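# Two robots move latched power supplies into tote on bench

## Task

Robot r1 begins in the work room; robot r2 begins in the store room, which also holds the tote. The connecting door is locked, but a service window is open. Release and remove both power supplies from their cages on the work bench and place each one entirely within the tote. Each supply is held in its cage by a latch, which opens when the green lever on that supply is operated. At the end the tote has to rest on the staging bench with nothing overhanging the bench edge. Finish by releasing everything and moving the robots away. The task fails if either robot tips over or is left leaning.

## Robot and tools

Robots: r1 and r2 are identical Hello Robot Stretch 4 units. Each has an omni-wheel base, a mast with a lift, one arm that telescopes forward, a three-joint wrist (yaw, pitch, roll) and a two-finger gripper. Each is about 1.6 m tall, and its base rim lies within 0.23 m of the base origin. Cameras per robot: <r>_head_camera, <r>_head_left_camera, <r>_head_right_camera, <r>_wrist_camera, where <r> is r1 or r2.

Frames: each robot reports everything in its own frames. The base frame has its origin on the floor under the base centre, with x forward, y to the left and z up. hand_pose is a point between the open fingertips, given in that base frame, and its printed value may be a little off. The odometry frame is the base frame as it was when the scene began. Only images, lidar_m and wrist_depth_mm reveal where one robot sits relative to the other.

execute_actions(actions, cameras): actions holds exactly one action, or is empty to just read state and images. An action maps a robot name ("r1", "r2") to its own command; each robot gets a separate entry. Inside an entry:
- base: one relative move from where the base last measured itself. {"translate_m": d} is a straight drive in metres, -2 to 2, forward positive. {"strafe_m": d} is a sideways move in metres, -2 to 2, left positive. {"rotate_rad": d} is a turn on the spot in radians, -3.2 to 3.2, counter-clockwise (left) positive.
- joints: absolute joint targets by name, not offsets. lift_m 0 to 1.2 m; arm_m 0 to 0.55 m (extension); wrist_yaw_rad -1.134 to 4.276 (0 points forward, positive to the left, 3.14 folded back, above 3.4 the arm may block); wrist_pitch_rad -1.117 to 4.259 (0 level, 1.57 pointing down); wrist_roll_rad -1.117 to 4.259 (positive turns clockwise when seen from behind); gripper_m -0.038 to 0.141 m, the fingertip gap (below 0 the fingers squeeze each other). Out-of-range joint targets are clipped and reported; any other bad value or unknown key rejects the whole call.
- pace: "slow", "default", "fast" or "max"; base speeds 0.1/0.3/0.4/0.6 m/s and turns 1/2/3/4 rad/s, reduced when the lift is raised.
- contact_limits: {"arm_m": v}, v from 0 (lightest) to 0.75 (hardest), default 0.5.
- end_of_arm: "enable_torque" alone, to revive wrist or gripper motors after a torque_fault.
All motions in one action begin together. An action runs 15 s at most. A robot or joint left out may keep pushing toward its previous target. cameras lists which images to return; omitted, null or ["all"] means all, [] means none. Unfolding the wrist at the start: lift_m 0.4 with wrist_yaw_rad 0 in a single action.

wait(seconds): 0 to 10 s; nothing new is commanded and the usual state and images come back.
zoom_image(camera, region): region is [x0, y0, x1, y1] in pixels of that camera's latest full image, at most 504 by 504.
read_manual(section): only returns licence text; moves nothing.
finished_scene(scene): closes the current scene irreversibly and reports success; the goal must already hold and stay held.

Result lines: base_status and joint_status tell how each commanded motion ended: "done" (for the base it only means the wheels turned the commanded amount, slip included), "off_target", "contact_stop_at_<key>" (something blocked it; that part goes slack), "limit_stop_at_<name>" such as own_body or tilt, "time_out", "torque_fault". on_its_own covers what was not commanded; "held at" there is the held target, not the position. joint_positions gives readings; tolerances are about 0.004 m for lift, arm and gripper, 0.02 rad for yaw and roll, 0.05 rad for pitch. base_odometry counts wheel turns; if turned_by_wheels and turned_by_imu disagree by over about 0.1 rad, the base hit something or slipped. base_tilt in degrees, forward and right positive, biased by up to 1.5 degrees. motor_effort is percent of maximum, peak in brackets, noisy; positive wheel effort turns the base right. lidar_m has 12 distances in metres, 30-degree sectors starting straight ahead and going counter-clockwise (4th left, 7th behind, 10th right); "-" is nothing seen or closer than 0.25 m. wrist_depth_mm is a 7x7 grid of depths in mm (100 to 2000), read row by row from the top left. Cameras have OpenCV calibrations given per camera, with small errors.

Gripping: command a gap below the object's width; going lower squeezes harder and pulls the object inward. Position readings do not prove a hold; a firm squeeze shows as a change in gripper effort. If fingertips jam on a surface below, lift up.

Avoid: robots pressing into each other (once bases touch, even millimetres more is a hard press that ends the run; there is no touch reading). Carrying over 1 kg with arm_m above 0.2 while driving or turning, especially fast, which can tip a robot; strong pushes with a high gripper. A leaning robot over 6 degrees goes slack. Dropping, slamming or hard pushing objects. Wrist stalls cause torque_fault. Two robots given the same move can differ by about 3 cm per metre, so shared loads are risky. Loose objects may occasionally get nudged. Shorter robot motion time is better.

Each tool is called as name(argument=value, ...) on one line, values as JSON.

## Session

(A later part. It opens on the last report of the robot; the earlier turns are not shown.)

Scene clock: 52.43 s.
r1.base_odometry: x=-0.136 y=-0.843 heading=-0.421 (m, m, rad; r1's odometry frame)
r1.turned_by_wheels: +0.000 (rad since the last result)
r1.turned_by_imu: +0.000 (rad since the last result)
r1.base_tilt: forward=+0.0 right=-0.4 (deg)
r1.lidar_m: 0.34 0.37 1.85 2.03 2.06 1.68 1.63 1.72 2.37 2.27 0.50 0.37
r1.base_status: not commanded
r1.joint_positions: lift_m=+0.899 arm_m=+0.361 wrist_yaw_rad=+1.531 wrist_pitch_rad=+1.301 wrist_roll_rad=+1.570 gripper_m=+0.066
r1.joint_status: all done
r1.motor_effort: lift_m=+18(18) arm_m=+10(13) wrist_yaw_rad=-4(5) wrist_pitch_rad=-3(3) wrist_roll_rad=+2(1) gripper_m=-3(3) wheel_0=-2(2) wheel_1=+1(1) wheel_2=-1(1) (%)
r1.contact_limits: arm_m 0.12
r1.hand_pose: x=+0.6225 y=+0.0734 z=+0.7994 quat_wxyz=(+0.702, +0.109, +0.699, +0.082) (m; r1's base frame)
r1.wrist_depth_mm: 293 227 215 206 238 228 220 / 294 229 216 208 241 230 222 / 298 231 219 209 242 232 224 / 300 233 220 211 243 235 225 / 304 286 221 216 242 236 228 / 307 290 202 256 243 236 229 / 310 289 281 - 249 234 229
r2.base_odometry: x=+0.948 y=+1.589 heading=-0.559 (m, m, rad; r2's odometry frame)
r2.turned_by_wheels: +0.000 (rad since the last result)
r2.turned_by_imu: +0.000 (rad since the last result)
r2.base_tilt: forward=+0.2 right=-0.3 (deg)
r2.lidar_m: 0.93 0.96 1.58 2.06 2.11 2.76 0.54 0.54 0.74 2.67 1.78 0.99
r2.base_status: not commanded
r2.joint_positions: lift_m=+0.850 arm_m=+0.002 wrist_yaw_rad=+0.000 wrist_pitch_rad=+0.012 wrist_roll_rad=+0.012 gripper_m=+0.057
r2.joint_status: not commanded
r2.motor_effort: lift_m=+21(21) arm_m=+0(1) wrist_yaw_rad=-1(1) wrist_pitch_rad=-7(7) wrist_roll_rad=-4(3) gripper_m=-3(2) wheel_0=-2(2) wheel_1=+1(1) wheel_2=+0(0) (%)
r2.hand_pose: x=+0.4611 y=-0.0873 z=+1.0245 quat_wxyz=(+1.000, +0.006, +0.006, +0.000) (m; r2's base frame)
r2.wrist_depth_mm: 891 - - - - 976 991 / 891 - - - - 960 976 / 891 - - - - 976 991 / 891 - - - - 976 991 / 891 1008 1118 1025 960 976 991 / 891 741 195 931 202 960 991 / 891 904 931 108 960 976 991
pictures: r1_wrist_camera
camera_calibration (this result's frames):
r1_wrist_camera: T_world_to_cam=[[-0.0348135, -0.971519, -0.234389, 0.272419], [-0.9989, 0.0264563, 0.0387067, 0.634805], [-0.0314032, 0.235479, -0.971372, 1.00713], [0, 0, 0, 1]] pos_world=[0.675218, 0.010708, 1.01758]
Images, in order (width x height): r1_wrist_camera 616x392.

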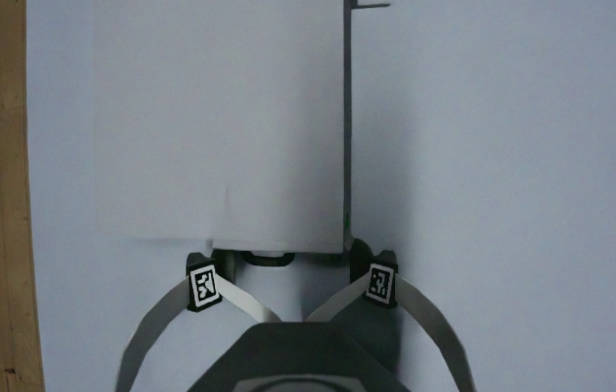

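execute_actions(actions=[{"r1":{"joints":{"arm_m":0.356,"gripper_m":0.04},"pace":"slow"}}], cameras=["r1_wrist_camera","r1_head_left_camera"])

zoom_image(camera="r1_wrist_camera", region=[180, 180, 420, 330])

Scene clock: 53.87 s.
r1.base_odometry: x=-0.136 y=-0.843 heading=-0.421 (m, m, rad; r1's odometry frame)
r1.turned_by_wheels: +0.000 (rad since the last result)
r1.turned_by_imu: +0.000 (rad since the last result)
r1.base_tilt: forward=-0.1 right=-0.3 (deg)
r1.lidar_m: 0.35 0.36 1.89 1.98 2.07 1.69 1.63 1.71 2.36 2.28 0.48 0.36
r1.base_status: not commanded
r1.joint_positions: lift_m=+0.899 arm_m=+0.358 wrist_yaw_rad=+1.529 wrist_pitch_rad=+1.303 wrist_roll_rad=+1.570 gripper_m=+0.040
r1.joint_status: all done
r1.motor_effort: lift_m=+19(19) arm_m=-9(9) wrist_yaw_rad=+1(6) wrist_pitch_rad=-10(10) wrist_roll_rad=+0(2) gripper_m=-12(13) wheel_0=-1(2) wheel_1=+1(1) wheel_2=-1(1) (%)
r1.hand_pose: x=+0.6190 y=+0.0726 z=+0.7991 quat_wxyz=(+0.703, +0.109, +0.699, +0.080) (m; r1's base frame)
r1.wrist_depth_mm: 291 226 213 206 239 228 220 / 294 228 216 208 240 229 223 / 297 230 217 208 242 231 224 / 300 231 220 211 243 233 227 / 304 285 220 224 243 236 226 / 307 289 266 258 190 236 228 / 307 289 279 - 248 236 230
r2.base_odometry: x=+0.948 y=+1.589 heading=-0.559 (m, m, rad; r2's odometry frame)
r2.turned_by_wheels: +0.000 (rad since the last result)
r2.turned_by_imu: +0.000 (rad since the last result)
r2.base_tilt: forward=+0.2 right=-0.2 (deg)
r2.lidar_m: 0.93 0.97 1.60 2.06 2.11 2.77 0.54 0.58 0.76 2.67 1.78 1.01
r2.base_status: not commanded
r2.joint_positions: lift_m=+0.850 arm_m=+0.002 wrist_yaw_rad=+0.000 wrist_pitch_rad=+0.012 wrist_roll_rad=+0.012 gripper_m=+0.057
r2.joint_status: not commanded
r2.motor_effort: lift_m=+21(21) arm_m=+0(0) wrist_yaw_rad=-1(1) wrist_pitch_rad=-7(6) wrist_roll_rad=-2(2) gripper_m=-2(2) wheel_0=-2(2) wheel_1=+1(1) wheel_2=+0(0) (%)
r2.hand_pose: x=+0.4611 y=-0.0873 z=+1.0245 quat_wxyz=(+1.000, +0.006, +0.006, +0.000) (m; r2's base frame)
r2.wrist_depth_mm: 891 - - - - 960 991 / 891 - - - - 976 991 / 891 - - - - 976 991 / 904 - - - - 976 991 / 891 991 1118 1025 960 960 991 / 891 741 195 946 202 976 991 / 904 904 931 108 960 976 991
pictures: r1_head_left_camera, r1_wrist_camera
camera_calibration (this result's frames):
r1_wrist_camera: T_world_to_cam=[[-0.0371065, -0.971978, -0.232123, 0.271082], [-0.998829, 0.0288559, 0.03884, 0.631053], [-0.0310535, 0.233292, -0.971911, 1.00734], [0, 0, 0, 1]] pos_world=[0.671654, 0.0102706, 1.01746]
Images, in order (width x height): r1_head_left_camera 420x672, r1_wrist_camera 616x392.

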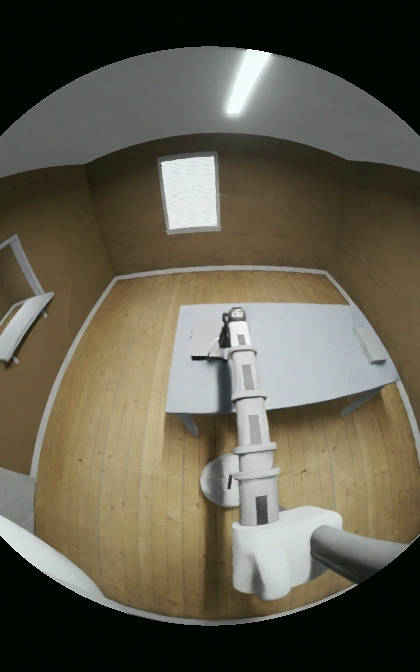

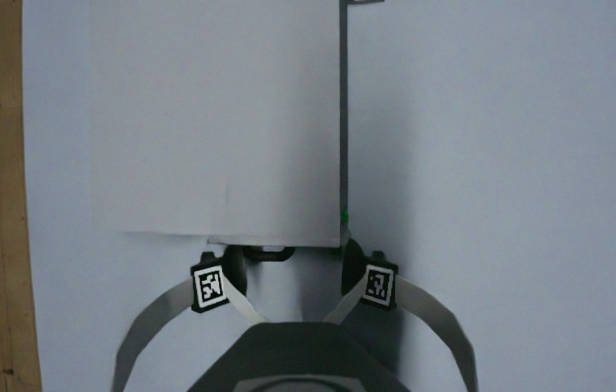

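Region (180, 180, 420, 330) of r1_wrist_camera's 616x392 image, scaled by 2.100; it fills the top 315 rows of this view, and the rest is white.

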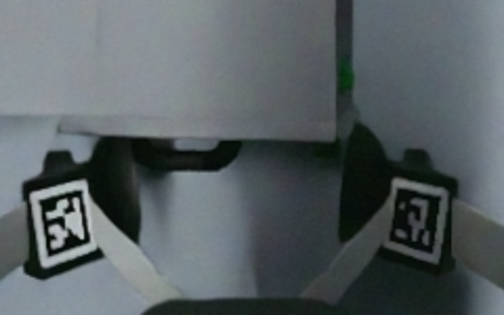

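execute_actions(actions=[{"r1":{"joints":{"wrist_roll_rad":1.65,"gripper_m":0.056,"arm_m":0.354},"pace":"slow"}}], cameras=[])

execute_actions(actions=[{"r1":{"joints":{"gripper_m":0.035,"lift_m":0.896},"pace":"slow"}}], cameras=["r1_wrist_camera"])

zoom_image(camera="r1_wrist_camera", region=[180, 180, 420, 330])

Scene clock: 55.07 s.
r1.base_odometry: x=-0.136 y=-0.843 heading=-0.421 (m, m, rad; r1's odometry frame)
r1.turned_by_wheels: +0.000 (rad since the last result)
r1.turned_by_imu: +0.000 (rad since the last result)
r1.base_tilt: forward=+0.0 right=-0.3 (deg)
r1.lidar_m: 0.32 0.37 1.87 2.00 2.08 1.70 1.63 1.71 2.37 2.26 0.48 0.38
r1.base_status: not commanded
r1.joint_positions: lift_m=+0.899 arm_m=+0.356 wrist_yaw_rad=+1.530 wrist_pitch_rad=+1.300 wrist_roll_rad=+1.650 gripper_m=+0.056
r1.joint_status: all done
r1.motor_effort: lift_m=+19(19) arm_m=-10(9) wrist_yaw_rad=-3(4) wrist_pitch_rad=-1(9) wrist_roll_rad=+0(4) gripper_m=-3(14) wheel_0=+0(1) wheel_1=+1(2) wheel_2=+0(1) (%)
r1.hand_pose: x=+0.6170 y=+0.0735 z=+0.7994 quat_wxyz=(+0.698, +0.137, +0.701, +0.054) (m; r1's base frame)
r1.wrist_depth_mm: 290 225 213 205 237 227 219 / 294 229 216 208 239 229 221 / 297 229 218 209 242 231 223 / 300 233 220 211 245 233 225 / 306 287 224 225 244 236 229 / 309 291 197 257 204 237 229 / 312 291 282 - 251 236 231
r2.base_odometry: x=+0.948 y=+1.589 heading=-0.559 (m, m, rad; r2's odometry frame)
r2.turned_by_wheels: +0.000 (rad since the last result)
r2.turned_by_imu: +0.000 (rad since the last result)
r2.base_tilt: forward=+0.2 right=-0.2 (deg)
r2.lidar_m: 0.92 0.98 1.57 2.03 2.10 2.77 0.53 0.55 0.74 2.65 1.79 0.97
r2.base_status: not commanded
r2.joint_positions: lift_m=+0.850 arm_m=+0.002 wrist_yaw_rad=+0.000 wrist_pitch_rad=+0.012 wrist_roll_rad=+0.012 gripper_m=+0.057
r2.joint_status: not commanded
r2.motor_effort: lift_m=+21(21) arm_m=+0(0) wrist_yaw_rad=-1(1) wrist_pitch_rad=-6(6) wrist_roll_rad=-1(2) gripper_m=-3(3) wheel_0=-2(2) wheel_1=+1(1) wheel_2=+0(0) (%)
r2.hand_pose: x=+0.4611 y=-0.0873 z=+1.0245 quat_wxyz=(+1.000, +0.006, +0.006, +0.000) (m; r2's base frame)
r2.wrist_depth_mm: 891 - - - - 976 976 / 891 - - - - 960 991 / 891 - - - - 976 991 / 904 - - - - 976 991 / 904 991 1118 1025 960 976 991 / 904 741 195 931 202 976 991 / 904 904 917 108 960 976 991
pictures: none
No camera images: the call's "cameras" was empty. Leave "cameras" out to get every camera's image.

Scene clock: 56.23 s.
r1.base_odometry: x=-0.136 y=-0.843 heading=-0.421 (m, m, rad; r1's odometry frame)
r1.turned_by_wheels: +0.000 (rad since the last result)
r1.turned_by_imu: +0.000 (rad since the last result)
r1.base_tilt: forward=+0.0 right=-0.3 (deg)
r1.lidar_m: 0.32 0.34 1.89 2.02 2.07 1.70 1.63 1.71 2.37 2.28 0.46 0.36
r1.base_status: not commanded
r1.joint_positions: lift_m=+0.896 arm_m=+0.356 wrist_yaw_rad=+1.532 wrist_pitch_rad=+1.296 wrist_roll_rad=+1.650 gripper_m=+0.035
r1.joint_status: all done
r1.motor_effort: lift_m=+19(19) arm_m=-9(9) wrist_yaw_rad=-8(7) wrist_pitch_rad=+12(10) wrist_roll_rad=-1(0) gripper_m=-11(12) wheel_0=+1(1) wheel_1=+2(2) wheel_2=+1(1) (%)
r1.hand_pose: x=+0.6169 y=+0.0748 z=+0.7967 quat_wxyz=(+0.697, +0.138, +0.701, +0.056) (m; r1's base frame)
r1.wrist_depth_mm: 287 221 209 202 235 222 216 / 291 224 212 202 236 225 217 / 296 228 213 206 238 227 220 / 300 229 216 208 240 230 222 / 304 282 219 217 242 231 224 / 306 289 213 256 195 234 226 / 312 289 281 - 247 233 228
r2.base_odometry: x=+0.948 y=+1.589 heading=-0.559 (m, m, rad; r2's odometry frame)
r2.turned_by_wheels: +0.000 (rad since the last result)
r2.turned_by_imu: +0.000 (rad since the last result)
r2.base_tilt: forward=+0.1 right=-0.2 (deg)
r2.lidar_m: 0.93 0.97 1.56 2.06 2.08 2.78 0.52 0.53 0.76 2.66 1.75 1.00
r2.base_status: not commanded
r2.joint_positions: lift_m=+0.850 arm_m=+0.002 wrist_yaw_rad=+0.000 wrist_pitch_rad=+0.012 wrist_roll_rad=+0.012 gripper_m=+0.057
r2.joint_status: not commanded
r2.motor_effort: lift_m=+21(21) arm_m=-1(0) wrist_yaw_rad=-1(1) wrist_pitch_rad=-7(7) wrist_roll_rad=-3(2) gripper_m=-2(2) wheel_0=-2(2) wheel_1=+1(1) wheel_2=+0(0) (%)
r2.hand_pose: x=+0.4611 y=-0.0873 z=+1.0245 quat_wxyz=(+1.000, +0.006, +0.006, +0.000) (m; r2's base frame)
r2.wrist_depth_mm: 904 - - - - 960 991 / 891 - - - - 976 976 / 891 - - - - 976 991 / 904 - - - - 976 991 / 891 991 1118 1025 960 976 991 / 878 741 195 931 202 976 991 / 904 904 917 108 960 976 991
pictures: r1_wrist_camera
camera_calibration (this result's frames):
r1_wrist_camera: T_world_to_cam=[[-0.113744, -0.964513, -0.238281, 0.324229], [-0.992934, 0.102195, 0.0603153, 0.602786], [-0.0338238, 0.243458, -0.969322, 1.00326], [0, 0, 0, 1]] pos_world=[0.669339, 0.00687077, 1.01338]
Images, in order (width x height): r1_wrist_camera 616x392.

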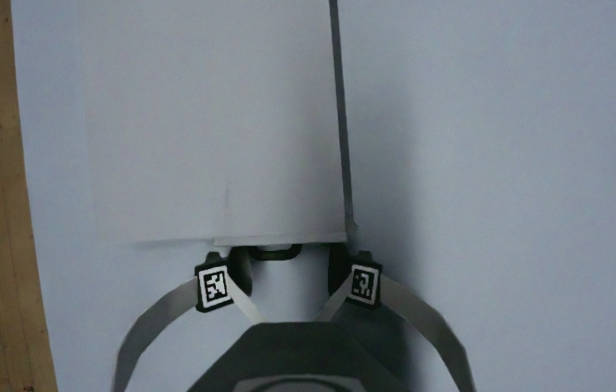

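Region (180, 180, 420, 330) of r1_wrist_camera's 616x392 image, scaled by 2.100; it fills the top 315 rows of this view, and the rest is white.

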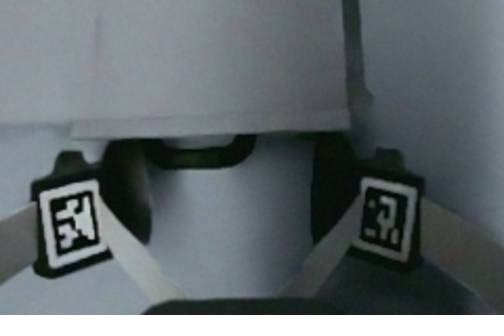

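execute_actions(actions=[{"r1":{"base":{"strafe_m":0.004},"joints":{"gripper_m":0.018,"lift_m":0.892,"wrist_roll_rad":1.61},"pace":"slow"}}], cameras=["r1_wrist_camera"])

execute_actions(actions=[{"r1":{"joints":{"arm_m":0.33},"pace":"slow"}}], cameras=["r1_wrist_camera"])

Scene clock: 57.47 s.
r1.base_odometry: x=-0.135 y=-0.840 heading=-0.420 (m, m, rad; r1's odometry frame)
r1.turned_by_wheels: +0.000 (rad since the last result)
r1.turned_by_imu: +0.000 (rad since the last result)
r1.base_tilt: forward=-0.1 right=-0.4 (deg)
r1.lidar_m: 0.34 0.36 1.87 1.99 2.07 1.71 1.63 1.72 2.35 2.28 0.48 0.38
r1.base_status: done
r1.joint_positions: lift_m=+0.892 arm_m=+0.356 wrist_yaw_rad=+1.531 wrist_pitch_rad=+1.297 wrist_roll_rad=+1.611 gripper_m=+0.018
r1.joint_status: all done
r1.motor_effort: lift_m=+19(20) arm_m=-9(10) wrist_yaw_rad=-5(6) wrist_pitch_rad=+8(10) wrist_roll_rad=-4(3) gripper_m=-18(18) wheel_0=-1(1) wheel_1=+2(4) wheel_2=+1(1) (%)
r1.hand_pose: x=+0.6170 y=+0.0745 z=+0.7926 quat_wxyz=(+0.700, +0.124, +0.700, +0.069) (m; r1's base frame)
r1.wrist_depth_mm: 285 219 206 197 231 220 212 / 286 220 209 198 233 222 214 / 290 223 211 200 236 224 217 / 293 224 213 202 237 225 219 / 298 279 214 213 236 229 220 / 301 281 190 253 193 229 222 / 304 282 276 - 243 229 224
r2.base_odometry: x=+0.948 y=+1.589 heading=-0.559 (m, m, rad; r2's odometry frame)
r2.turned_by_wheels: +0.000 (rad since the last result)
r2.turned_by_imu: +0.000 (rad since the last result)
r2.base_tilt: forward=+0.1 right=-0.2 (deg)
r2.lidar_m: 0.94 0.98 1.59 2.03 2.11 2.77 0.52 0.55 0.71 2.67 1.79 1.01
r2.base_status: not commanded
r2.joint_positions: lift_m=+0.850 arm_m=+0.002 wrist_yaw_rad=+0.000 wrist_pitch_rad=+0.012 wrist_roll_rad=+0.012 gripper_m=+0.057
r2.joint_status: not commanded
r2.motor_effort: lift_m=+21(21) arm_m=+0(1) wrist_yaw_rad=-1(1) wrist_pitch_rad=-6(7) wrist_roll_rad=+0(5) gripper_m=-3(3) wheel_0=-2(2) wheel_1=+1(1) wheel_2=+0(0) (%)
r2.hand_pose: x=+0.4611 y=-0.0873 z=+1.0245 quat_wxyz=(+1.000, +0.006, +0.006, +0.000) (m; r2's base frame)
r2.wrist_depth_mm: 891 - - - - 976 991 / 891 - - - - 976 991 / 891 - - - - 976 976 / 891 - - - - 976 991 / 891 976 1118 1025 960 976 991 / 891 741 195 946 202 976 991 / 891 904 931 108 960 976 976
pictures: r1_wrist_camera
camera_calibration (this result's frames):
r1_wrist_camera: T_world_to_cam=[[-0.0757066, -0.968317, -0.237972, 0.299507], [-0.9966, 0.0657001, 0.0497149, 0.6165], [-0.032505, 0.240927, -0.969999, 0.999297], [0, 0, 0, 1]] pos_world=[0.669561, 0.00875645, 1.00994]
Images, in order (width x height): r1_wrist_camera 616x392.

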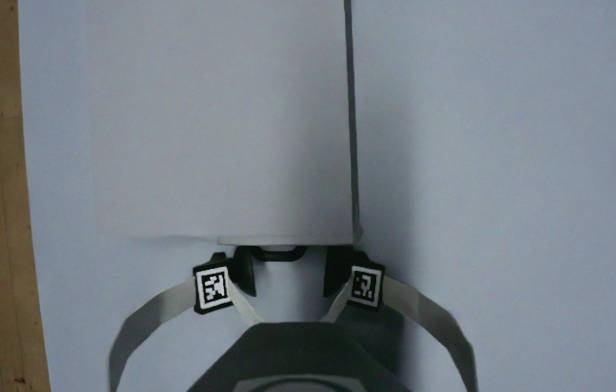

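Scene clock: 58.73 s.
r1.base_odometry: x=-0.135 y=-0.840 heading=-0.421 (m, m, rad; r1's odometry frame)
r1.turned_by_wheels: +0.000 (rad since the last result)
r1.turned_by_imu: +0.000 (rad since the last result)
r1.base_tilt: forward=+0.0 right=-0.3 (deg)
r1.lidar_m: 0.33 0.37 1.88 2.01 2.05 1.70 1.63 1.71 2.38 2.28 0.48 0.35
r1.base_status: not commanded
r1.joint_positions: lift_m=+0.892 arm_m=+0.332 wrist_yaw_rad=+1.530 wrist_pitch_rad=+1.300 wrist_roll_rad=+1.610 gripper_m=+0.018
r1.joint_status: all done
r1.motor_effort: lift_m=+20(20) arm_m=-9(13) wrist_yaw_rad=-1(10) wrist_pitch_rad=-2(25) wrist_roll_rad=-2(4) gripper_m=-5(19) wheel_0=-1(2) wheel_1=+0(3) wheel_2=-1(3) (%)
r1.hand_pose: x=+0.5931 y=+0.0735 z=+0.7923 quat_wxyz=(+0.700, +0.123, +0.700, +0.067) (m; r1's base frame)
r1.wrist_depth_mm: 283 219 208 200 232 221 214 / 287 220 209 200 235 223 216 / 291 223 211 203 236 224 217 / 291 229 216 206 237 227 220 / 297 281 265 250 239 229 221 / 301 282 190 213 186 231 224 / 303 282 274 - 243 229 224
r2.base_odometry: x=+0.948 y=+1.589 heading=-0.559 (m, m, rad; r2's odometry frame)
r2.turned_by_wheels: +0.000 (rad since the last result)
r2.turned_by_imu: +0.000 (rad since the last result)
r2.base_tilt: forward=+0.1 right=-0.2 (deg)
r2.lidar_m: 0.93 0.97 1.59 2.05 2.11 2.79 0.55 0.55 0.76 2.66 1.80 1.02
r2.base_status: not commanded
r2.joint_positions: lift_m=+0.850 arm_m=+0.002 wrist_yaw_rad=+0.000 wrist_pitch_rad=+0.012 wrist_roll_rad=+0.012 gripper_m=+0.057
r2.joint_status: not commanded
r2.motor_effort: lift_m=+21(21) arm_m=-1(1) wrist_yaw_rad=-1(1) wrist_pitch_rad=-6(7) wrist_roll_rad=-1(2) gripper_m=-3(1) wheel_0=-3(2) wheel_1=+1(1) wheel_2=+0(0) (%)
r2.hand_pose: x=+0.4611 y=-0.0873 z=+1.0245 quat_wxyz=(+1.000, +0.006, +0.006, +0.000) (m; r2's base frame)
r2.wrist_depth_mm: 891 - - - - 976 991 / 891 - - - - 976 991 / 904 - - - - 991 991 / 891 - - - - 976 991 / 904 991 1118 1025 960 960 991 / 891 741 195 931 202 976 976 / 904 904 917 108 960 976 991
pictures: r1_wrist_camera
camera_calibration (this result's frames):
r1_wrist_camera: T_world_to_cam=[[-0.076271, -0.969069, -0.234707, 0.294414], [-0.996562, 0.0664532, 0.0494701, 0.59285], [-0.0323429, 0.237673, -0.970807, 0.999235], [0, 0, 0, 1]] pos_world=[0.645585, 0.00841929, 1.00984]
Images, in order (width x height): r1_wrist_camera 616x392.

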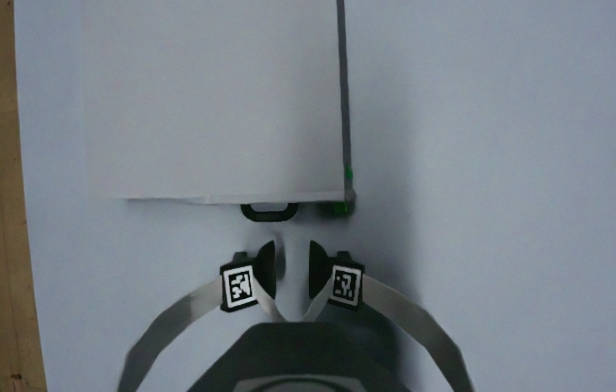

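execute_actions(actions=[{"r1":{"joints":{"gripper_m":0.064,"lift_m":0.899,"wrist_roll_rad":1.65}}}], cameras=[])

execute_actions(actions=[{"r1":{"joints":{"arm_m":0.359},"contact_limits":{"arm_m":0.15},"pace":"slow"}}], cameras=["r1_wrist_camera"])

execute_actions(actions=[{"r1":{"joints":{"gripper_m":0.038,"lift_m":0.896},"pace":"slow"}}], cameras=["r1_wrist_camera"])

Scene clock: 60.30 s.
r1.base_odometry: x=-0.135 y=-0.840 heading=-0.421 (m, m, rad; r1's odometry frame)
r1.turned_by_wheels: +0.000 (rad since the last result)
r1.turned_by_imu: +0.000 (rad since the last result)
r1.base_tilt: forward=-0.1 right=-0.4 (deg)
r1.lidar_m: 0.32 0.35 1.89 1.98 2.06 1.70 1.64 1.71 2.34 2.27 0.49 0.37
r1.base_status: not commanded
r1.joint_positions: lift_m=+0.899 arm_m=+0.332 wrist_yaw_rad=+1.530 wrist_pitch_rad=+1.300 wrist_roll_rad=+1.650 gripper_m=+0.064
r1.joint_status: all done
r1.motor_effort: lift_m=+23(22) arm_m=-10(10) wrist_yaw_rad=-2(2) wrist_pitch_rad=-1(2) wrist_roll_rad=+1(1) gripper_m=-2(7) wheel_0=-1(1) wheel_1=+0(0) wheel_2=-1(1) (%)
r1.hand_pose: x=+0.5930 y=+0.0735 z=+0.7990 quat_wxyz=(+0.698, +0.137, +0.701, +0.053) (m; r1's base frame)
r1.wrist_depth_mm: 291 224 212 206 237 227 219 / 293 227 215 206 239 229 221 / 297 229 218 208 243 230 224 / 300 236 222 213 244 233 224 / 304 289 267 259 244 236 227 / 307 293 268 258 243 237 229 / 314 290 282 - 249 236 232
r2.base_odometry: x=+0.948 y=+1.589 heading=-0.559 (m, m, rad; r2's odometry frame)
r2.turned_by_wheels: +0.000 (rad since the last result)
r2.turned_by_imu: +0.000 (rad since the last result)
r2.base_tilt: forward=+0.1 right=-0.2 (deg)
r2.lidar_m: 0.94 0.95 1.54 2.05 2.11 2.80 0.53 0.55 0.73 2.67 1.79 1.01
r2.base_status: not commanded
r2.joint_positions: lift_m=+0.850 arm_m=+0.002 wrist_yaw_rad=+0.000 wrist_pitch_rad=+0.012 wrist_roll_rad=+0.012 gripper_m=+0.057
r2.joint_status: not commanded
r2.motor_effort: lift_m=+21(21) arm_m=+0(0) wrist_yaw_rad=-1(1) wrist_pitch_rad=-7(7) wrist_roll_rad=-3(1) gripper_m=-2(3) wheel_0=-2(2) wheel_1=+1(1) wheel_2=+0(1) (%)
r2.hand_pose: x=+0.4611 y=-0.0873 z=+1.0245 quat_wxyz=(+1.000, +0.006, +0.006, +0.000) (m; r2's base frame)
r2.wrist_depth_mm: 891 - - - - 976 991 / 904 - - - - 976 991 / 891 - - - - 960 991 / 891 - - - - 960 991 / 904 976 1118 1025 960 976 991 / 891 741 195 931 202 976 991 / 891 904 931 108 960 976 991
pictures: none
No camera images: the call's "cameras" was empty. Leave "cameras" out to get every camera's image.

Scene clock: 61.67 s.
r1.base_odometry: x=-0.135 y=-0.840 heading=-0.421 (m, m, rad; r1's odometry frame)
r1.turned_by_wheels: +0.000 (rad since the last result)
r1.turned_by_imu: +0.000 (rad since the last result)
r1.base_tilt: forward=+0.0 right=-0.4 (deg)
r1.lidar_m: 0.34 0.37 1.88 2.01 2.06 1.69 1.62 1.71 2.37 2.27 0.48 0.36
r1.base_status: not commanded
r1.joint_positions: lift_m=+0.899 arm_m=+0.357 wrist_yaw_rad=+1.531 wrist_pitch_rad=+1.300 wrist_roll_rad=+1.650 gripper_m=+0.064
r1.joint_status: all done
r1.motor_effort: lift_m=+23(23) arm_m=+10(10) wrist_yaw_rad=-3(4) wrist_pitch_rad=-2(2) wrist_roll_rad=+3(1) gripper_m=-3(3) wheel_0=-1(1) wheel_1=+0(0) wheel_2=-1(1) (%)
r1.contact_limits: arm_m 0.15
r1.hand_pose: x=+0.6186 y=+0.0735 z=+0.7990 quat_wxyz=(+0.698, +0.137, +0.701, +0.054) (m; r1's base frame)
r1.wrist_depth_mm: 289 225 212 205 237 225 219 / 293 227 215 206 238 228 221 / 297 229 217 208 241 230 224 / 300 232 220 210 244 233 224 / 303 283 220 254 243 234 228 / 309 293 200 256 243 236 229 / 310 290 283 - 251 236 232
r2.base_odometry: x=+0.948 y=+1.589 heading=-0.559 (m, m, rad; r2's odometry frame)
r2.turned_by_wheels: +0.000 (rad since the last result)
r2.turned_by_imu: +0.000 (rad since the last result)
r2.base_tilt: forward=+0.1 right=-0.2 (deg)
r2.lidar_m: 0.94 0.97 1.59 2.07 2.10 2.77 0.52 0.56 0.74 2.66 1.77 1.00
r2.base_status: not commanded
r2.joint_positions: lift_m=+0.850 arm_m=+0.002 wrist_yaw_rad=+0.000 wrist_pitch_rad=+0.012 wrist_roll_rad=+0.012 gripper_m=+0.057
r2.joint_status: not commanded
r2.motor_effort: lift_m=+21(21) arm_m=+0(1) wrist_yaw_rad=-1(1) wrist_pitch_rad=-7(6) wrist_roll_rad=-1(1) gripper_m=-2(3) wheel_0=-2(2) wheel_1=+1(1) wheel_2=+0(0) (%)
r2.hand_pose: x=+0.4611 y=-0.0873 z=+1.0245 quat_wxyz=(+1.000, +0.006, +0.006, +0.000) (m; r2's base frame)
r2.wrist_depth_mm: 904 - - - - 976 991 / 891 - - - - 976 991 / 891 - - - - 960 991 / 891 - - - - 976 991 / 904 991 1138 1025 960 960 991 / 891 741 195 931 202 976 991 / 891 904 931 108 960 960 991
pictures: r1_wrist_camera
camera_calibration (this result's frames):
r1_wrist_camera: T_world_to_cam=[[-0.115192, -0.965417, -0.233883, 0.321073], [-0.992773, 0.103915, 0.0600264, 0.604418], [-0.0336466, 0.239107, -0.97041, 1.00698], [0, 0, 0, 1]] pos_world=[0.670916, 0.00638614, 1.01599]
Images, in order (width x height): r1_wrist_camera 616x392.

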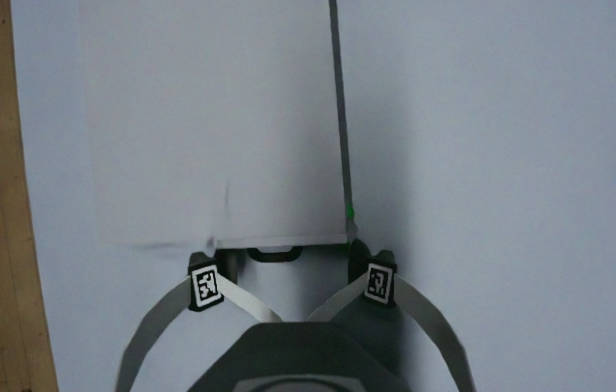

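Scene clock: 63.00 s.
r1.base_odometry: x=-0.135 y=-0.840 heading=-0.421 (m, m, rad; r1's odometry frame)
r1.turned_by_wheels: +0.000 (rad since the last result)
r1.turned_by_imu: +0.000 (rad since the last result)
r1.base_tilt: forward=+0.0 right=-0.3 (deg)
r1.lidar_m: 0.34 0.34 1.87 2.02 2.04 1.71 1.63 1.72 2.37 2.29 0.49 0.37
r1.base_status: not commanded
r1.joint_positions: lift_m=+0.896 arm_m=+0.357 wrist_yaw_rad=+1.531 wrist_pitch_rad=+1.299 wrist_roll_rad=+1.650 gripper_m=+0.038
r1.joint_status: all done
r1.motor_effort: lift_m=+19(22) arm_m=+9(10) wrist_yaw_rad=-5(5) wrist_pitch_rad=+1(8) wrist_roll_rad=-1(1) gripper_m=-10(10) wheel_0=-1(1) wheel_1=+1(0) wheel_2=-1(1) (%)
r1.hand_pose: x=+0.6187 y=+0.0738 z=+0.7964 quat_wxyz=(+0.697, +0.137, +0.701, +0.054) (m; r1's base frame)
r1.wrist_depth_mm: 286 220 208 201 233 222 216 / 289 224 211 202 236 224 217 / 294 226 213 204 237 228 220 / 297 229 216 205 240 229 221 / 301 279 220 216 241 231 224 / 304 287 198 256 197 233 226 / 309 286 278 - 246 233 229
r2.base_odometry: x=+0.948 y=+1.589 heading=-0.559 (m, m, rad; r2's odometry frame)
r2.turned_by_wheels: +0.000 (rad since the last result)
r2.turned_by_imu: +0.000 (rad since the last result)
r2.base_tilt: forward=+0.1 right=-0.2 (deg)
r2.lidar_m: 0.92 0.94 1.56 2.06 2.09 2.74 0.53 0.56 0.71 2.66 1.80 0.99
r2.base_status: not commanded
r2.joint_positions: lift_m=+0.850 arm_m=+0.002 wrist_yaw_rad=+0.000 wrist_pitch_rad=+0.012 wrist_roll_rad=+0.012 gripper_m=+0.057
r2.joint_status: not commanded
r2.motor_effort: lift_m=+21(21) arm_m=+0(1) wrist_yaw_rad=-1(1) wrist_pitch_rad=-6(7) wrist_roll_rad=-1(1) gripper_m=-3(1) wheel_0=-2(2) wheel_1=+1(1) wheel_2=+0(0) (%)
r2.hand_pose: x=+0.4611 y=-0.0873 z=+1.0245 quat_wxyz=(+1.000, +0.006, +0.006, +0.000) (m; r2's base frame)
r2.wrist_depth_mm: 891 - - - - 976 991 / 891 - - - - 976 991 / 891 - - - - 976 976 / 904 - - - - 976 991 / 904 991 1118 1025 960 976 991 / 891 741 195 931 202 976 991 / 904 904 931 108 960 976 991
pictures: r1_wrist_camera
camera_calibration (this result's frames):
r1_wrist_camera: T_world_to_cam=[[-0.114776, -0.965201, -0.234976, 0.321417], [-0.992819, 0.103425, 0.0601187, 0.604613], [-0.0337243, 0.240189, -0.97014, 1.00412], [0, 0, 0, 1]] pos_world=[0.671025, 0.00652213, 1.01331]
Images, in order (width x height): r1_wrist_camera 616x392.

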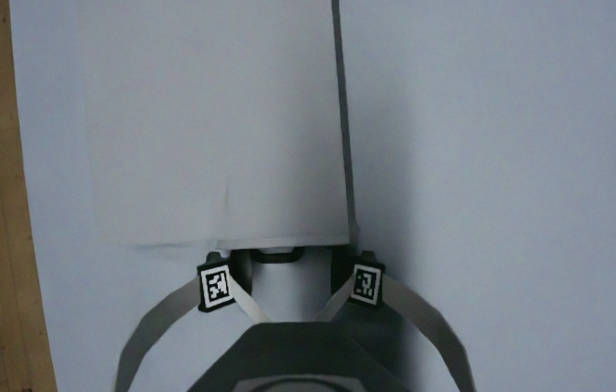

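Seat deeper (roll back, arm forward), then squeeze hard.

execute_actions(actions=[{"r1":{"joints":{"wrist_roll_rad":1.55,"arm_m":0.365},"contact_limits":{"arm_m":0.2},"pace":"slow"}}], cameras=["r1_wrist_camera"])

execute_actions(actions=[{"r1":{"base":{"strafe_m":0.004},"joints":{"gripper_m":0.0,"lift_m":0.885},"pace":"slow"}}], cameras=["r1_wrist_camera"])

Scene clock: 63.87 s.
r1.base_odometry: x=-0.135 y=-0.840 heading=-0.421 (m, m, rad; r1's odometry frame)
r1.turned_by_wheels: +0.000 (rad since the last result)
r1.turned_by_imu: +0.000 (rad since the last result)
r1.base_tilt: forward=+0.0 right=-0.3 (deg)
r1.lidar_m: 0.34 0.36 1.88 2.00 2.05 1.72 1.63 1.70 2.35 2.28 0.49 0.38
r1.base_status: not commanded
r1.joint_positions: lift_m=+0.896 arm_m=+0.363 wrist_yaw_rad=+1.533 wrist_pitch_rad=+1.300 wrist_roll_rad=+1.551 gripper_m=+0.038
r1.joint_status: all done
r1.motor_effort: lift_m=+19(20) arm_m=+12(10) wrist_yaw_rad=-10(9) wrist_pitch_rad=+2(1) wrist_roll_rad=-1(2) gripper_m=-7(7) wheel_0=+0(1) wheel_1=+2(2) wheel_2=-1(1) (%)
r1.contact_limits: arm_m 0.2
r1.hand_pose: x=+0.6240 y=+0.0739 z=+0.7964 quat_wxyz=(+0.703, +0.102, +0.698, +0.089) (m; r1's base frame)
r1.wrist_depth_mm: 290 224 211 202 234 224 217 / 293 226 213 203 236 227 219 / 294 227 215 205 238 228 221 / 298 229 217 206 239 229 222 / 301 283 220 209 239 232 224 / 304 286 197 255 191 232 226 / 306 283 277 - 245 232 226
r2.base_odometry: x=+0.948 y=+1.589 heading=-0.559 (m, m, rad; r2's odometry frame)
r2.turned_by_wheels: +0.000 (rad since the last result)
r2.turned_by_imu: +0.000 (rad since the last result)
r2.base_tilt: forward=+0.1 right=-0.2 (deg)
r2.lidar_m: 0.92 0.99 1.58 2.04 2.11 2.77 0.53 0.53 0.75 2.66 1.74 1.00
r2.base_status: not commanded
r2.joint_positions: lift_m=+0.850 arm_m=+0.002 wrist_yaw_rad=+0.000 wrist_pitch_rad=+0.012 wrist_roll_rad=+0.012 gripper_m=+0.057
r2.joint_status: not commanded
r2.motor_effort: lift_m=+21(21) arm_m=+0(1) wrist_yaw_rad=-1(1) wrist_pitch_rad=-7(7) wrist_roll_rad=-2(3) gripper_m=-3(4) wheel_0=-2(2) wheel_1=+1(1) wheel_2=+0(0) (%)
r2.hand_pose: x=+0.4611 y=-0.0873 z=+1.0245 quat_wxyz=(+1.000, +0.006, +0.006, +0.000) (m; r2's base frame)
r2.wrist_depth_mm: 904 - - - - 976 976 / 891 - - - - 976 976 / 891 - - - - 976 991 / 891 - - - - 976 991 / 891 976 1118 1025 960 976 976 / 891 741 195 917 202 976 991 / 891 904 931 108 960 960 991
pictures: r1_wrist_camera
camera_calibration (this result's frames):
r1_wrist_camera: T_world_to_cam=[[-0.014375, -0.971777, -0.235463, 0.260336], [-0.999413, 0.00663978, 0.0336111, 0.642326], [-0.0310991, 0.235808, -0.971302, 1.00387], [0, 0, 0, 1]] pos_world=[0.676911, 0.0120026, 1.01477]
Images, in order (width x height): r1_wrist_camera 616x392.

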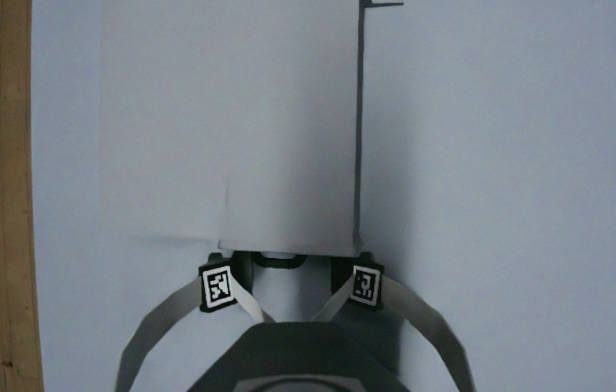

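Scene clock: 65.57 s.
r1.base_odometry: x=-0.133 y=-0.836 heading=-0.421 (m, m, rad; r1's odometry frame)
r1.turned_by_wheels: +0.000 (rad since the last result)
r1.turned_by_imu: +0.000 (rad since the last result)
r1.base_tilt: forward=-0.1 right=-0.3 (deg)
r1.lidar_m: 0.34 0.34 1.87 2.01 2.05 1.71 1.61 1.72 2.37 2.27 0.49 0.35
r1.base_status: done
r1.joint_positions: lift_m=+0.885 arm_m=+0.363 wrist_yaw_rad=+1.534 wrist_pitch_rad=+1.301 wrist_roll_rad=+1.551 gripper_m=+0.001
r1.joint_status: all done
r1.motor_effort: lift_m=+18(18) arm_m=+12(12) wrist_yaw_rad=-12(12) wrist_pitch_rad=-6(5) wrist_roll_rad=-2(3) gripper_m=-23(23) wheel_0=+2(2) wheel_1=+2(5) wheel_2=-4(5) (%)
r1.hand_pose: x=+0.6240 y=+0.0735 z=+0.7853 quat_wxyz=(+0.703, +0.101, +0.698, +0.089) (m; r1's base frame)
r1.wrist_depth_mm: 274 209 198 188 222 213 206 / 277 211 200 190 224 215 208 / 279 213 201 192 226 217 210 / 282 216 204 193 228 219 212 / 286 267 204 197 228 220 213 / 287 267 199 243 187 220 214 / 291 271 263 - 233 223 215
r2.base_odometry: x=+0.948 y=+1.589 heading=-0.559 (m, m, rad; r2's odometry frame)
r2.turned_by_wheels: +0.000 (rad since the last result)
r2.turned_by_imu: +0.000 (rad since the last result)
r2.base_tilt: forward=+0.1 right=-0.3 (deg)
r2.lidar_m: 0.94 0.98 1.58 2.04 2.12 2.77 0.53 0.55 0.72 2.65 1.79 1.00
r2.base_status: not commanded
r2.joint_positions: lift_m=+0.850 arm_m=+0.002 wrist_yaw_rad=+0.000 wrist_pitch_rad=+0.012 wrist_roll_rad=+0.012 gripper_m=+0.057
r2.joint_status: not commanded
r2.motor_effort: lift_m=+20(21) arm_m=-1(0) wrist_yaw_rad=-1(1) wrist_pitch_rad=-7(6) wrist_roll_rad=-1(3) gripper_m=-3(2) wheel_0=-2(2) wheel_1=+1(1) wheel_2=+0(0) (%)
r2.hand_pose: x=+0.4611 y=-0.0873 z=+1.0245 quat_wxyz=(+1.000, +0.006, +0.006, +0.000) (m; r2's base frame)
r2.wrist_depth_mm: 904 - - - - 976 991 / 891 - - - - 976 991 / 904 - - - - 976 991 / 891 - - - - 960 991 / 891 991 1118 1025 960 976 991 / 891 741 195 946 202 960 976 / 891 904 931 108 960 960 991
pictures: r1_wrist_camera
camera_calibration (this result's frames):
r1_wrist_camera: T_world_to_cam=[[-0.0133965, -0.972222, -0.233678, 0.255346], [-0.999417, 0.00567878, 0.0336689, 0.642636], [-0.0314066, 0.233993, -0.971731, 0.993889], [0, 0, 0, 1]] pos_world=[0.676897, 0.0120398, 1.00382]
Images, in order (width x height): r1_wrist_camera 616x392.

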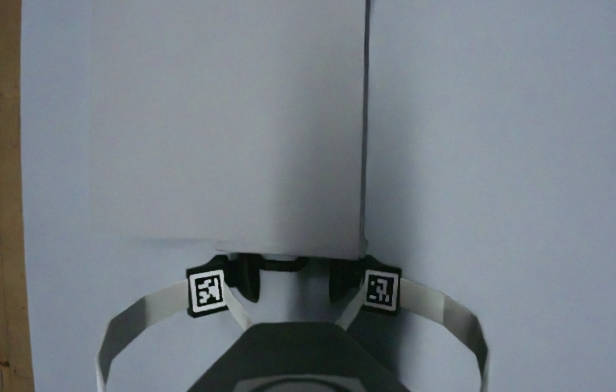

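execute_actions(actions=[{"r1":{"base":{"strafe_m":0.002},"joints":{"gripper_m":-0.03,"lift_m":0.877},"pace":"slow"}}], cameras=["r1_wrist_camera"])

execute_actions(actions=[{"r1":{"joints":{"arm_m":0.345},"pace":"slow"}}], cameras=["r1_wrist_camera"])

Scene clock: 66.93 s.
r1.base_odometry: x=-0.133 y=-0.834 heading=-0.420 (m, m, rad; r1's odometry frame)
r1.turned_by_wheels: +0.000 (rad since the last result)
r1.turned_by_imu: +0.000 (rad since the last result)
r1.base_tilt: forward=+0.0 right=-0.4 (deg)
r1.lidar_m: 0.33 0.36 1.87 1.99 2.06 1.71 1.63 1.72 2.37 2.29 0.49 0.36
r1.base_status: done
r1.joint_positions: lift_m=+0.877 arm_m=+0.363 wrist_yaw_rad=+1.534 wrist_pitch_rad=+1.302 wrist_roll_rad=+1.551 gripper_m=-0.029
r1.joint_status: all done
r1.on_its_own: wrist_yaw_rad is at rest, and its effort (-14) is outside its rest range (-13 to +13)
r1.motor_effort: lift_m=+18(20) arm_m=+12(12) wrist_yaw_rad=-14(13) wrist_pitch_rad=-7(7) wrist_roll_rad=-1(2) gripper_m=-27(26) wheel_0=+4(4) wheel_1=+3(7) wheel_2=-5(5) (%)
r1.hand_pose: x=+0.6239 y=+0.0734 z=+0.7773 quat_wxyz=(+0.703, +0.101, +0.698, +0.089) (m; r1's base frame)
r1.wrist_depth_mm: 265 200 190 180 213 206 199 / 267 202 191 181 215 208 201 / 271 204 192 184 218 209 203 / 273 206 195 185 220 211 204 / 276 257 196 189 220 213 205 / 279 167 191 234 185 211 207 / 281 263 253 - 226 216 208
r2.base_odometry: x=+0.948 y=+1.589 heading=-0.559 (m, m, rad; r2's odometry frame)
r2.turned_by_wheels: +0.000 (rad since the last result)
r2.turned_by_imu: +0.000 (rad since the last result)
r2.base_tilt: forward=+0.2 right=-0.2 (deg)
r2.lidar_m: 0.94 0.95 1.56 2.04 2.10 2.78 0.54 0.54 0.72 2.65 1.78 1.00
r2.base_status: not commanded
r2.joint_positions: lift_m=+0.850 arm_m=+0.002 wrist_yaw_rad=+0.000 wrist_pitch_rad=+0.012 wrist_roll_rad=+0.012 gripper_m=+0.057
r2.joint_status: not commanded
r2.motor_effort: lift_m=+21(21) arm_m=+0(0) wrist_yaw_rad=-1(1) wrist_pitch_rad=-7(7) wrist_roll_rad=-3(2) gripper_m=-2(2) wheel_0=-2(2) wheel_1=+1(1) wheel_2=+0(0) (%)
r2.hand_pose: x=+0.4611 y=-0.0873 z=+1.0245 quat_wxyz=(+1.000, +0.006, +0.006, +0.000) (m; r2's base frame)
r2.wrist_depth_mm: 891 - - - - 976 991 / 891 - - - - 976 991 / 891 - - - - 976 991 / 904 - - - - 976 1008 / 891 991 1118 1025 946 976 991 / 891 741 194 931 202 976 991 / 904 904 917 108 960 976 991
pictures: r1_wrist_camera
camera_calibration (this result's frames):
r1_wrist_camera: T_world_to_cam=[[-0.0132707, -0.972339, -0.233196, 0.252905], [-0.999417, 0.00555918, 0.0336949, 0.642878], [-0.0314664, 0.233508, -0.971846, 0.986272], [0, 0, 0, 1]] pos_world=[0.676894, 0.0120332, 0.995819]
Images, in order (width x height): r1_wrist_camera 616x392.

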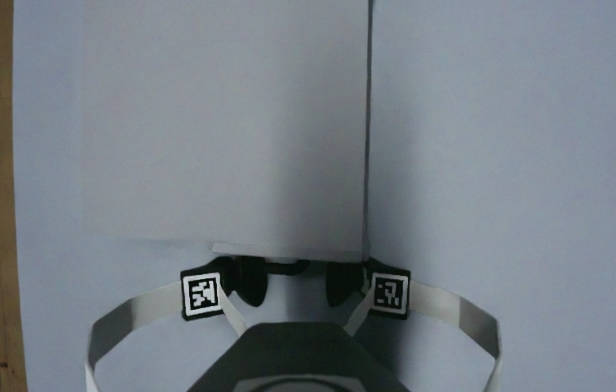

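Scene clock: 68.10 s.
r1.base_odometry: x=-0.132 y=-0.834 heading=-0.420 (m, m, rad; r1's odometry frame)
r1.turned_by_wheels: +0.000 (rad since the last result)
r1.turned_by_imu: +0.000 (rad since the last result)
r1.base_tilt: forward=+0.0 right=-0.4 (deg)
r1.lidar_m: 0.34 0.35 1.87 2.00 2.06 1.71 1.64 1.72 2.38 2.28 0.49 0.35
r1.base_status: not commanded
r1.joint_positions: lift_m=+0.877 arm_m=+0.347 wrist_yaw_rad=+1.527 wrist_pitch_rad=+1.300 wrist_roll_rad=+1.551 gripper_m=-0.029
r1.joint_status: all done
r1.motor_effort: lift_m=+21(21) arm_m=-13(12) wrist_yaw_rad=+7(13) wrist_pitch_rad=+0(6) wrist_roll_rad=-2(4) gripper_m=-27(28) wheel_0=+1(4) wheel_1=-2(3) wheel_2=+4(5) (%)
r1.hand_pose: x=+0.6089 y=+0.0732 z=+0.7772 quat_wxyz=(+0.704, +0.104, +0.698, +0.087) (m; r1's base frame)
r1.wrist_depth_mm: 271 206 195 185 218 211 204 / 273 207 196 186 220 211 205 / 274 208 198 187 222 213 206 / 278 210 198 189 224 214 207 / 278 263 219 218 223 215 208 / 283 258 195 236 184 213 209 / 282 263 256 - 228 216 211
r2.base_odometry: x=+0.948 y=+1.589 heading=-0.559 (m, m, rad; r2's odometry frame)
r2.turned_by_wheels: +0.000 (rad since the last result)
r2.turned_by_imu: +0.000 (rad since the last result)
r2.base_tilt: forward=+0.1 right=-0.3 (deg)
r2.lidar_m: 0.93 0.97 1.57 2.05 2.11 2.81 0.54 0.55 0.74 2.68 1.78 1.00
r2.base_status: not commanded
r2.joint_positions: lift_m=+0.850 arm_m=+0.002 wrist_yaw_rad=+0.000 wrist_pitch_rad=+0.012 wrist_roll_rad=+0.012 gripper_m=+0.057
r2.joint_status: not commanded
r2.motor_effort: lift_m=+21(20) arm_m=+0(0) wrist_yaw_rad=-1(1) wrist_pitch_rad=-7(6) wrist_roll_rad=-2(2) gripper_m=-3(2) wheel_0=-2(2) wheel_1=+1(1) wheel_2=+0(0) (%)
r2.hand_pose: x=+0.4611 y=-0.0873 z=+1.0245 quat_wxyz=(+1.000, +0.006, +0.006, +0.000) (m; r2's base frame)
r2.wrist_depth_mm: 891 - - - - 976 991 / 891 - - - - 976 991 / 891 - - - - 976 991 / 891 - - - - 976 991 / 891 991 1118 1008 960 976 1008 / 904 741 195 946 202 960 1008 / 904 904 917 108 960 976 976
pictures: r1_wrist_camera
camera_calibration (this result's frames):
r1_wrist_camera: T_world_to_cam=[[-0.0200058, -0.971815, -0.234896, 0.257932], [-0.999357, 0.012442, 0.0336388, 0.627326], [-0.0297681, 0.235418, -0.971438, 0.984269], [0, 0, 0, 1]] pos_world=[0.661382, 0.0111423, 0.995642]
Images, in order (width x height): r1_wrist_camera 616x392.

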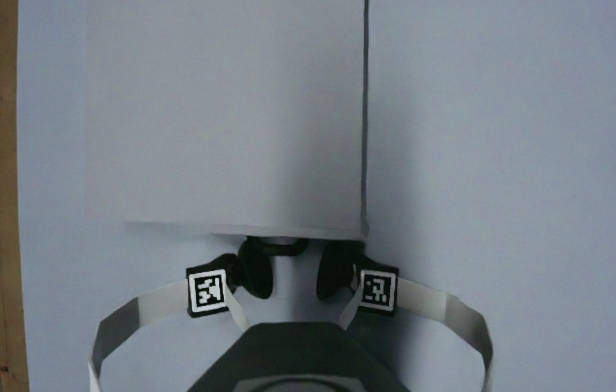

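execute_actions(actions=[{"r1":{"joints":{"arm_m":0.335},"pace":"slow"}}], cameras=["r1_wrist_camera"])

Scene clock: 69.13 s.
r1.base_odometry: x=-0.132 y=-0.834 heading=-0.421 (m, m, rad; r1's odometry frame)
r1.turned_by_wheels: +0.000 (rad since the last result)
r1.turned_by_imu: +0.000 (rad since the last result)
r1.base_tilt: forward=-0.1 right=-0.4 (deg)
r1.lidar_m: 0.33 0.36 1.87 2.01 2.05 1.72 1.64 1.71 2.38 2.29 0.48 0.35
r1.base_status: not commanded
r1.joint_positions: lift_m=+0.877 arm_m=+0.337 wrist_yaw_rad=+1.530 wrist_pitch_rad=+1.300 wrist_roll_rad=+1.550 gripper_m=-0.029
r1.joint_status: all done
r1.motor_effort: lift_m=+21(21) arm_m=-10(13) wrist_yaw_rad=-1(11) wrist_pitch_rad=-1(20) wrist_roll_rad=-2(3) gripper_m=-19(26) wheel_0=+1(4) wheel_1=-1(2) wheel_2=-1(5) (%)
r1.hand_pose: x=+0.5981 y=+0.0735 z=+0.7772 quat_wxyz=(+0.704, +0.102, +0.698, +0.088) (m; r1's base frame)
r1.wrist_depth_mm: 268 204 194 185 219 210 203 / 271 206 195 185 220 211 204 / 274 208 196 186 221 213 206 / 277 213 199 189 223 214 206 / 279 263 250 213 226 216 208 / 281 265 185 200 181 216 209 / 285 263 257 - 228 214 209
r2.base_odometry: x=+0.948 y=+1.589 heading=-0.559 (m, m, rad; r2's odometry frame)
r2.turned_by_wheels: +0.000 (rad since the last result)
r2.turned_by_imu: +0.000 (rad since the last result)
r2.base_tilt: forward=+0.1 right=-0.2 (deg)
r2.lidar_m: 0.92 0.92 1.58 2.03 2.10 2.78 0.53 0.54 0.70 2.67 1.78 1.01
r2.base_status: not commanded
r2.joint_positions: lift_m=+0.850 arm_m=+0.002 wrist_yaw_rad=+0.000 wrist_pitch_rad=+0.012 wrist_roll_rad=+0.012 gripper_m=+0.057
r2.joint_status: not commanded
r2.motor_effort: lift_m=+21(21) arm_m=-1(0) wrist_yaw_rad=-1(1) wrist_pitch_rad=-6(7) wrist_roll_rad=-3(0) gripper_m=-3(2) wheel_0=-2(2) wheel_1=+1(1) wheel_2=+0(0) (%)
r2.hand_pose: x=+0.4611 y=-0.0873 z=+1.0245 quat_wxyz=(+1.000, +0.006, +0.006, +0.000) (m; r2's base frame)
r2.wrist_depth_mm: 891 - - - - 976 991 / 904 - - - - 976 991 / 904 - - - - 976 991 / 891 - - - - 976 991 / 891 991 1118 1042 960 960 991 / 904 741 195 931 202 976 991 / 891 917 917 108 960 960 991
pictures: r1_wrist_camera
camera_calibration (this result's frames):
r1_wrist_camera: T_world_to_cam=[[-0.0165617, -0.971902, -0.234801, 0.255824], [-0.999399, 0.00893806, 0.0334957, 0.616911], [-0.0304559, 0.235215, -0.971466, 0.984331], [0, 0, 0, 1]] pos_world=[0.650756, 0.0115928, 0.995649]
Images, in order (width x height): r1_wrist_camera 616x392.

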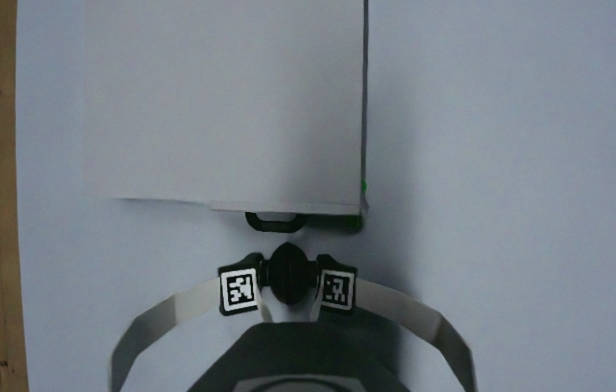

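execute_actions(actions=[{"r1":{"base":{"strafe_m":0.143},"joints":{"lift_m":0.9,"arm_m":0.15,"gripper_m":0.066,"wrist_pitch_rad":0.4,"wrist_yaw_rad":0.05,"wrist_roll_rad":0.28}}}], cameras=[])

execute_actions(actions=[{"r1":{"joints":{"lift_m":0.743}}}], cameras=["r1_wrist_camera","r1_head_camera"])

zoom_image(camera="r1_head_camera", region=[180, 345, 270, 415])

Scene clock: 71.67 s.
r1.base_odometry: x=-0.074 y=-0.703 heading=-0.421 (m, m, rad; r1's odometry frame)
r1.turned_by_wheels: +0.000 (rad since the last result)
r1.turned_by_imu: +0.000 (rad since the last result)
r1.base_tilt: forward=+0.0 right=-0.3 (deg)
r1.lidar_m: 0.34 0.36 1.72 1.86 1.93 1.70 1.63 1.71 2.38 1.32 0.49 0.36
r1.base_status: done
r1.joint_positions: lift_m=+0.900 arm_m=+0.152 wrist_yaw_rad=+0.050 wrist_pitch_rad=+0.402 wrist_roll_rad=+0.280 gripper_m=+0.066
r1.joint_status: all done
r1.motor_effort: lift_m=+23(24) arm_m=-9(8) wrist_yaw_rad=-2(11) wrist_pitch_rad=-9(10) wrist_roll_rad=-2(7) gripper_m=+0(20) wheel_0=+0(9) wheel_1=+1(6) wheel_2=-1(1) (%)
r1.hand_pose: x=+0.5920 y=-0.0740 z=+0.9651 quat_wxyz=(+0.971, +0.132, +0.201, -0.004) (m; r1's base frame)
r1.wrist_depth_mm: - - - - - - - / - - - - - - - / - - - - - 759 691 / - - - 715 654 591 544 / - - 544 488 496 477 449 / 1921 1708 392 389 362 402 379 / 1537 449 427 - 370 343 330
r2.base_odometry: x=+0.948 y=+1.589 heading=-0.559 (m, m, rad; r2's odometry frame)
r2.turned_by_wheels: +0.000 (rad since the last result)
r2.turned_by_imu: +0.001 (rad since the last result)
r2.base_tilt: forward=+0.1 right=-0.2 (deg)
r2.lidar_m: 0.93 0.96 1.58 2.06 2.11 2.77 0.52 0.56 0.73 2.68 1.80 1.00
r2.base_status: not commanded
r2.joint_positions: lift_m=+0.850 arm_m=+0.002 wrist_yaw_rad=+0.000 wrist_pitch_rad=+0.012 wrist_roll_rad=+0.012 gripper_m=+0.057
r2.joint_status: not commanded
r2.motor_effort: lift_m=+20(21) arm_m=-1(0) wrist_yaw_rad=-1(1) wrist_pitch_rad=-6(7) wrist_roll_rad=-1(2) gripper_m=-2(3) wheel_0=-2(2) wheel_1=+1(1) wheel_2=+0(0) (%)
r2.hand_pose: x=+0.4611 y=-0.0873 z=+1.0245 quat_wxyz=(+1.000, +0.006, +0.006, +0.000) (m; r2's base frame)
r2.wrist_depth_mm: 878 - - - - 976 976 / 891 - - - - 976 991 / 891 - - - - 976 991 / 891 - - - - 976 991 / 904 991 1098 1042 960 976 991 / 904 750 195 931 202 976 991 / 904 904 917 108 960 960 991
pictures: none
No camera images: the call's "cameras" was empty. Leave "cameras" out to get every camera's image.

Scene clock: 73.40 s.
r1.base_odometry: x=-0.074 y=-0.703 heading=-0.421 (m, m, rad; r1's odometry frame)
r1.turned_by_wheels: +0.000 (rad since the last result)
r1.turned_by_imu: +0.000 (rad since the last result)
r1.base_tilt: forward=-0.1 right=-0.3 (deg)
r1.lidar_m: 0.33 0.35 1.72 1.87 1.92 1.70 1.62 1.72 2.36 1.34 0.52 0.36
r1.base_status: not commanded
r1.joint_positions: lift_m=+0.743 arm_m=+0.152 wrist_yaw_rad=+0.050 wrist_pitch_rad=+0.402 wrist_roll_rad=+0.280 gripper_m=+0.066
r1.joint_status: all done
r1.motor_effort: lift_m=+18(21) arm_m=-9(9) wrist_yaw_rad=-1(1) wrist_pitch_rad=-9(8) wrist_roll_rad=-1(1) gripper_m=-3(2) wheel_0=+0(0) wheel_1=+1(1) wheel_2=-1(1) (%)
r1.hand_pose: x=+0.5920 y=-0.0740 z=+0.8085 quat_wxyz=(+0.971, +0.132, +0.201, -0.004) (m; r1's base frame)
r1.wrist_depth_mm: - - - - - - - / - - - - - 585 521 / - - 480 436 466 413 375 / - 544 327 294 349 315 294 / - 338 274 279 266 257 247 / 325 289 244 243 213 217 205 / 258 236 236 - 200 184 181
r2.base_odometry: x=+0.948 y=+1.589 heading=-0.559 (m, m, rad; r2's odometry frame)
r2.turned_by_wheels: +0.000 (rad since the last result)
r2.turned_by_imu: +0.000 (rad since the last result)
r2.base_tilt: forward=+0.0 right=-0.2 (deg)
r2.lidar_m: 0.94 0.96 1.59 2.02 2.11 2.76 0.53 0.55 0.76 2.67 1.75 0.99
r2.base_status: not commanded
r2.joint_positions: lift_m=+0.850 arm_m=+0.002 wrist_yaw_rad=+0.000 wrist_pitch_rad=+0.012 wrist_roll_rad=+0.012 gripper_m=+0.057
r2.joint_status: not commanded
r2.motor_effort: lift_m=+21(21) arm_m=+0(1) wrist_yaw_rad=-1(1) wrist_pitch_rad=-6(6) wrist_roll_rad=-1(3) gripper_m=-2(1) wheel_0=-2(2) wheel_1=+1(1) wheel_2=+0(0) (%)
r2.hand_pose: x=+0.4611 y=-0.0873 z=+1.0245 quat_wxyz=(+1.000, +0.006, +0.006, +0.000) (m; r2's base frame)
r2.wrist_depth_mm: 891 - - - - 976 991 / 891 - - - - 976 991 / 891 - - - - 960 976 / 904 - - - - 991 991 / 904 991 1118 1025 946 976 991 / 891 732 194 931 202 976 991 / 904 904 931 108 946 976 991
pictures: r1_head_camera, r1_wrist_camera
camera_calibration (this result's frames):
r1_wrist_camera: T_world_to_cam=[[-0.0897635, -0.966815, -0.239189, 0.167003], [-0.426893, 0.254328, -0.867802, 1.01905], [0.899836, 0.0242112, -0.435555, 0.0495565], [0, 0, 0, 1]] pos_world=[0.405422, -0.0989117, 0.945862]
Images, in order (width x height): r1_head_camera 420x560, r1_wrist_camera 616x392.

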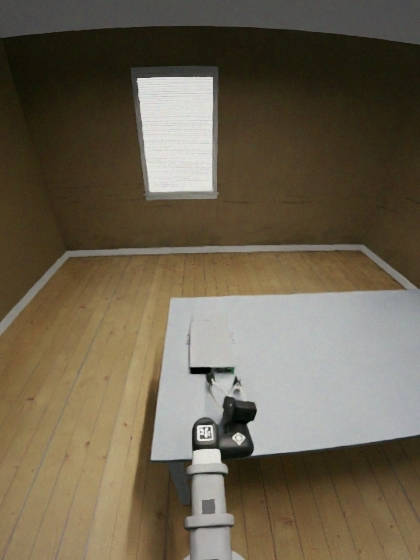

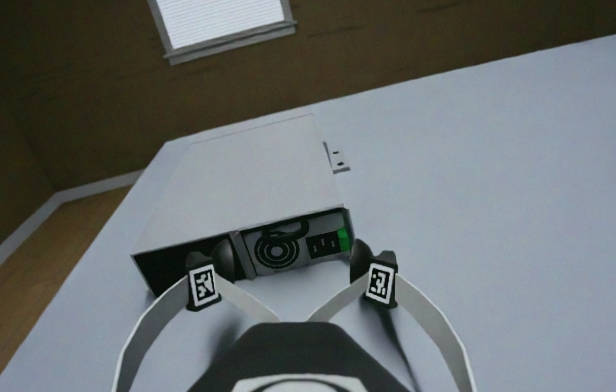

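Region (180, 345, 270, 415) of r1_head_camera's 420x560 image, scaled by 5.600, with more detail than that image has.

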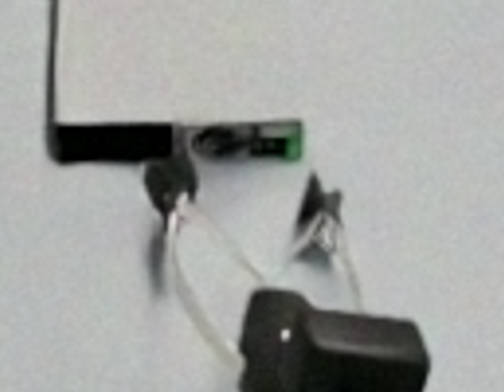

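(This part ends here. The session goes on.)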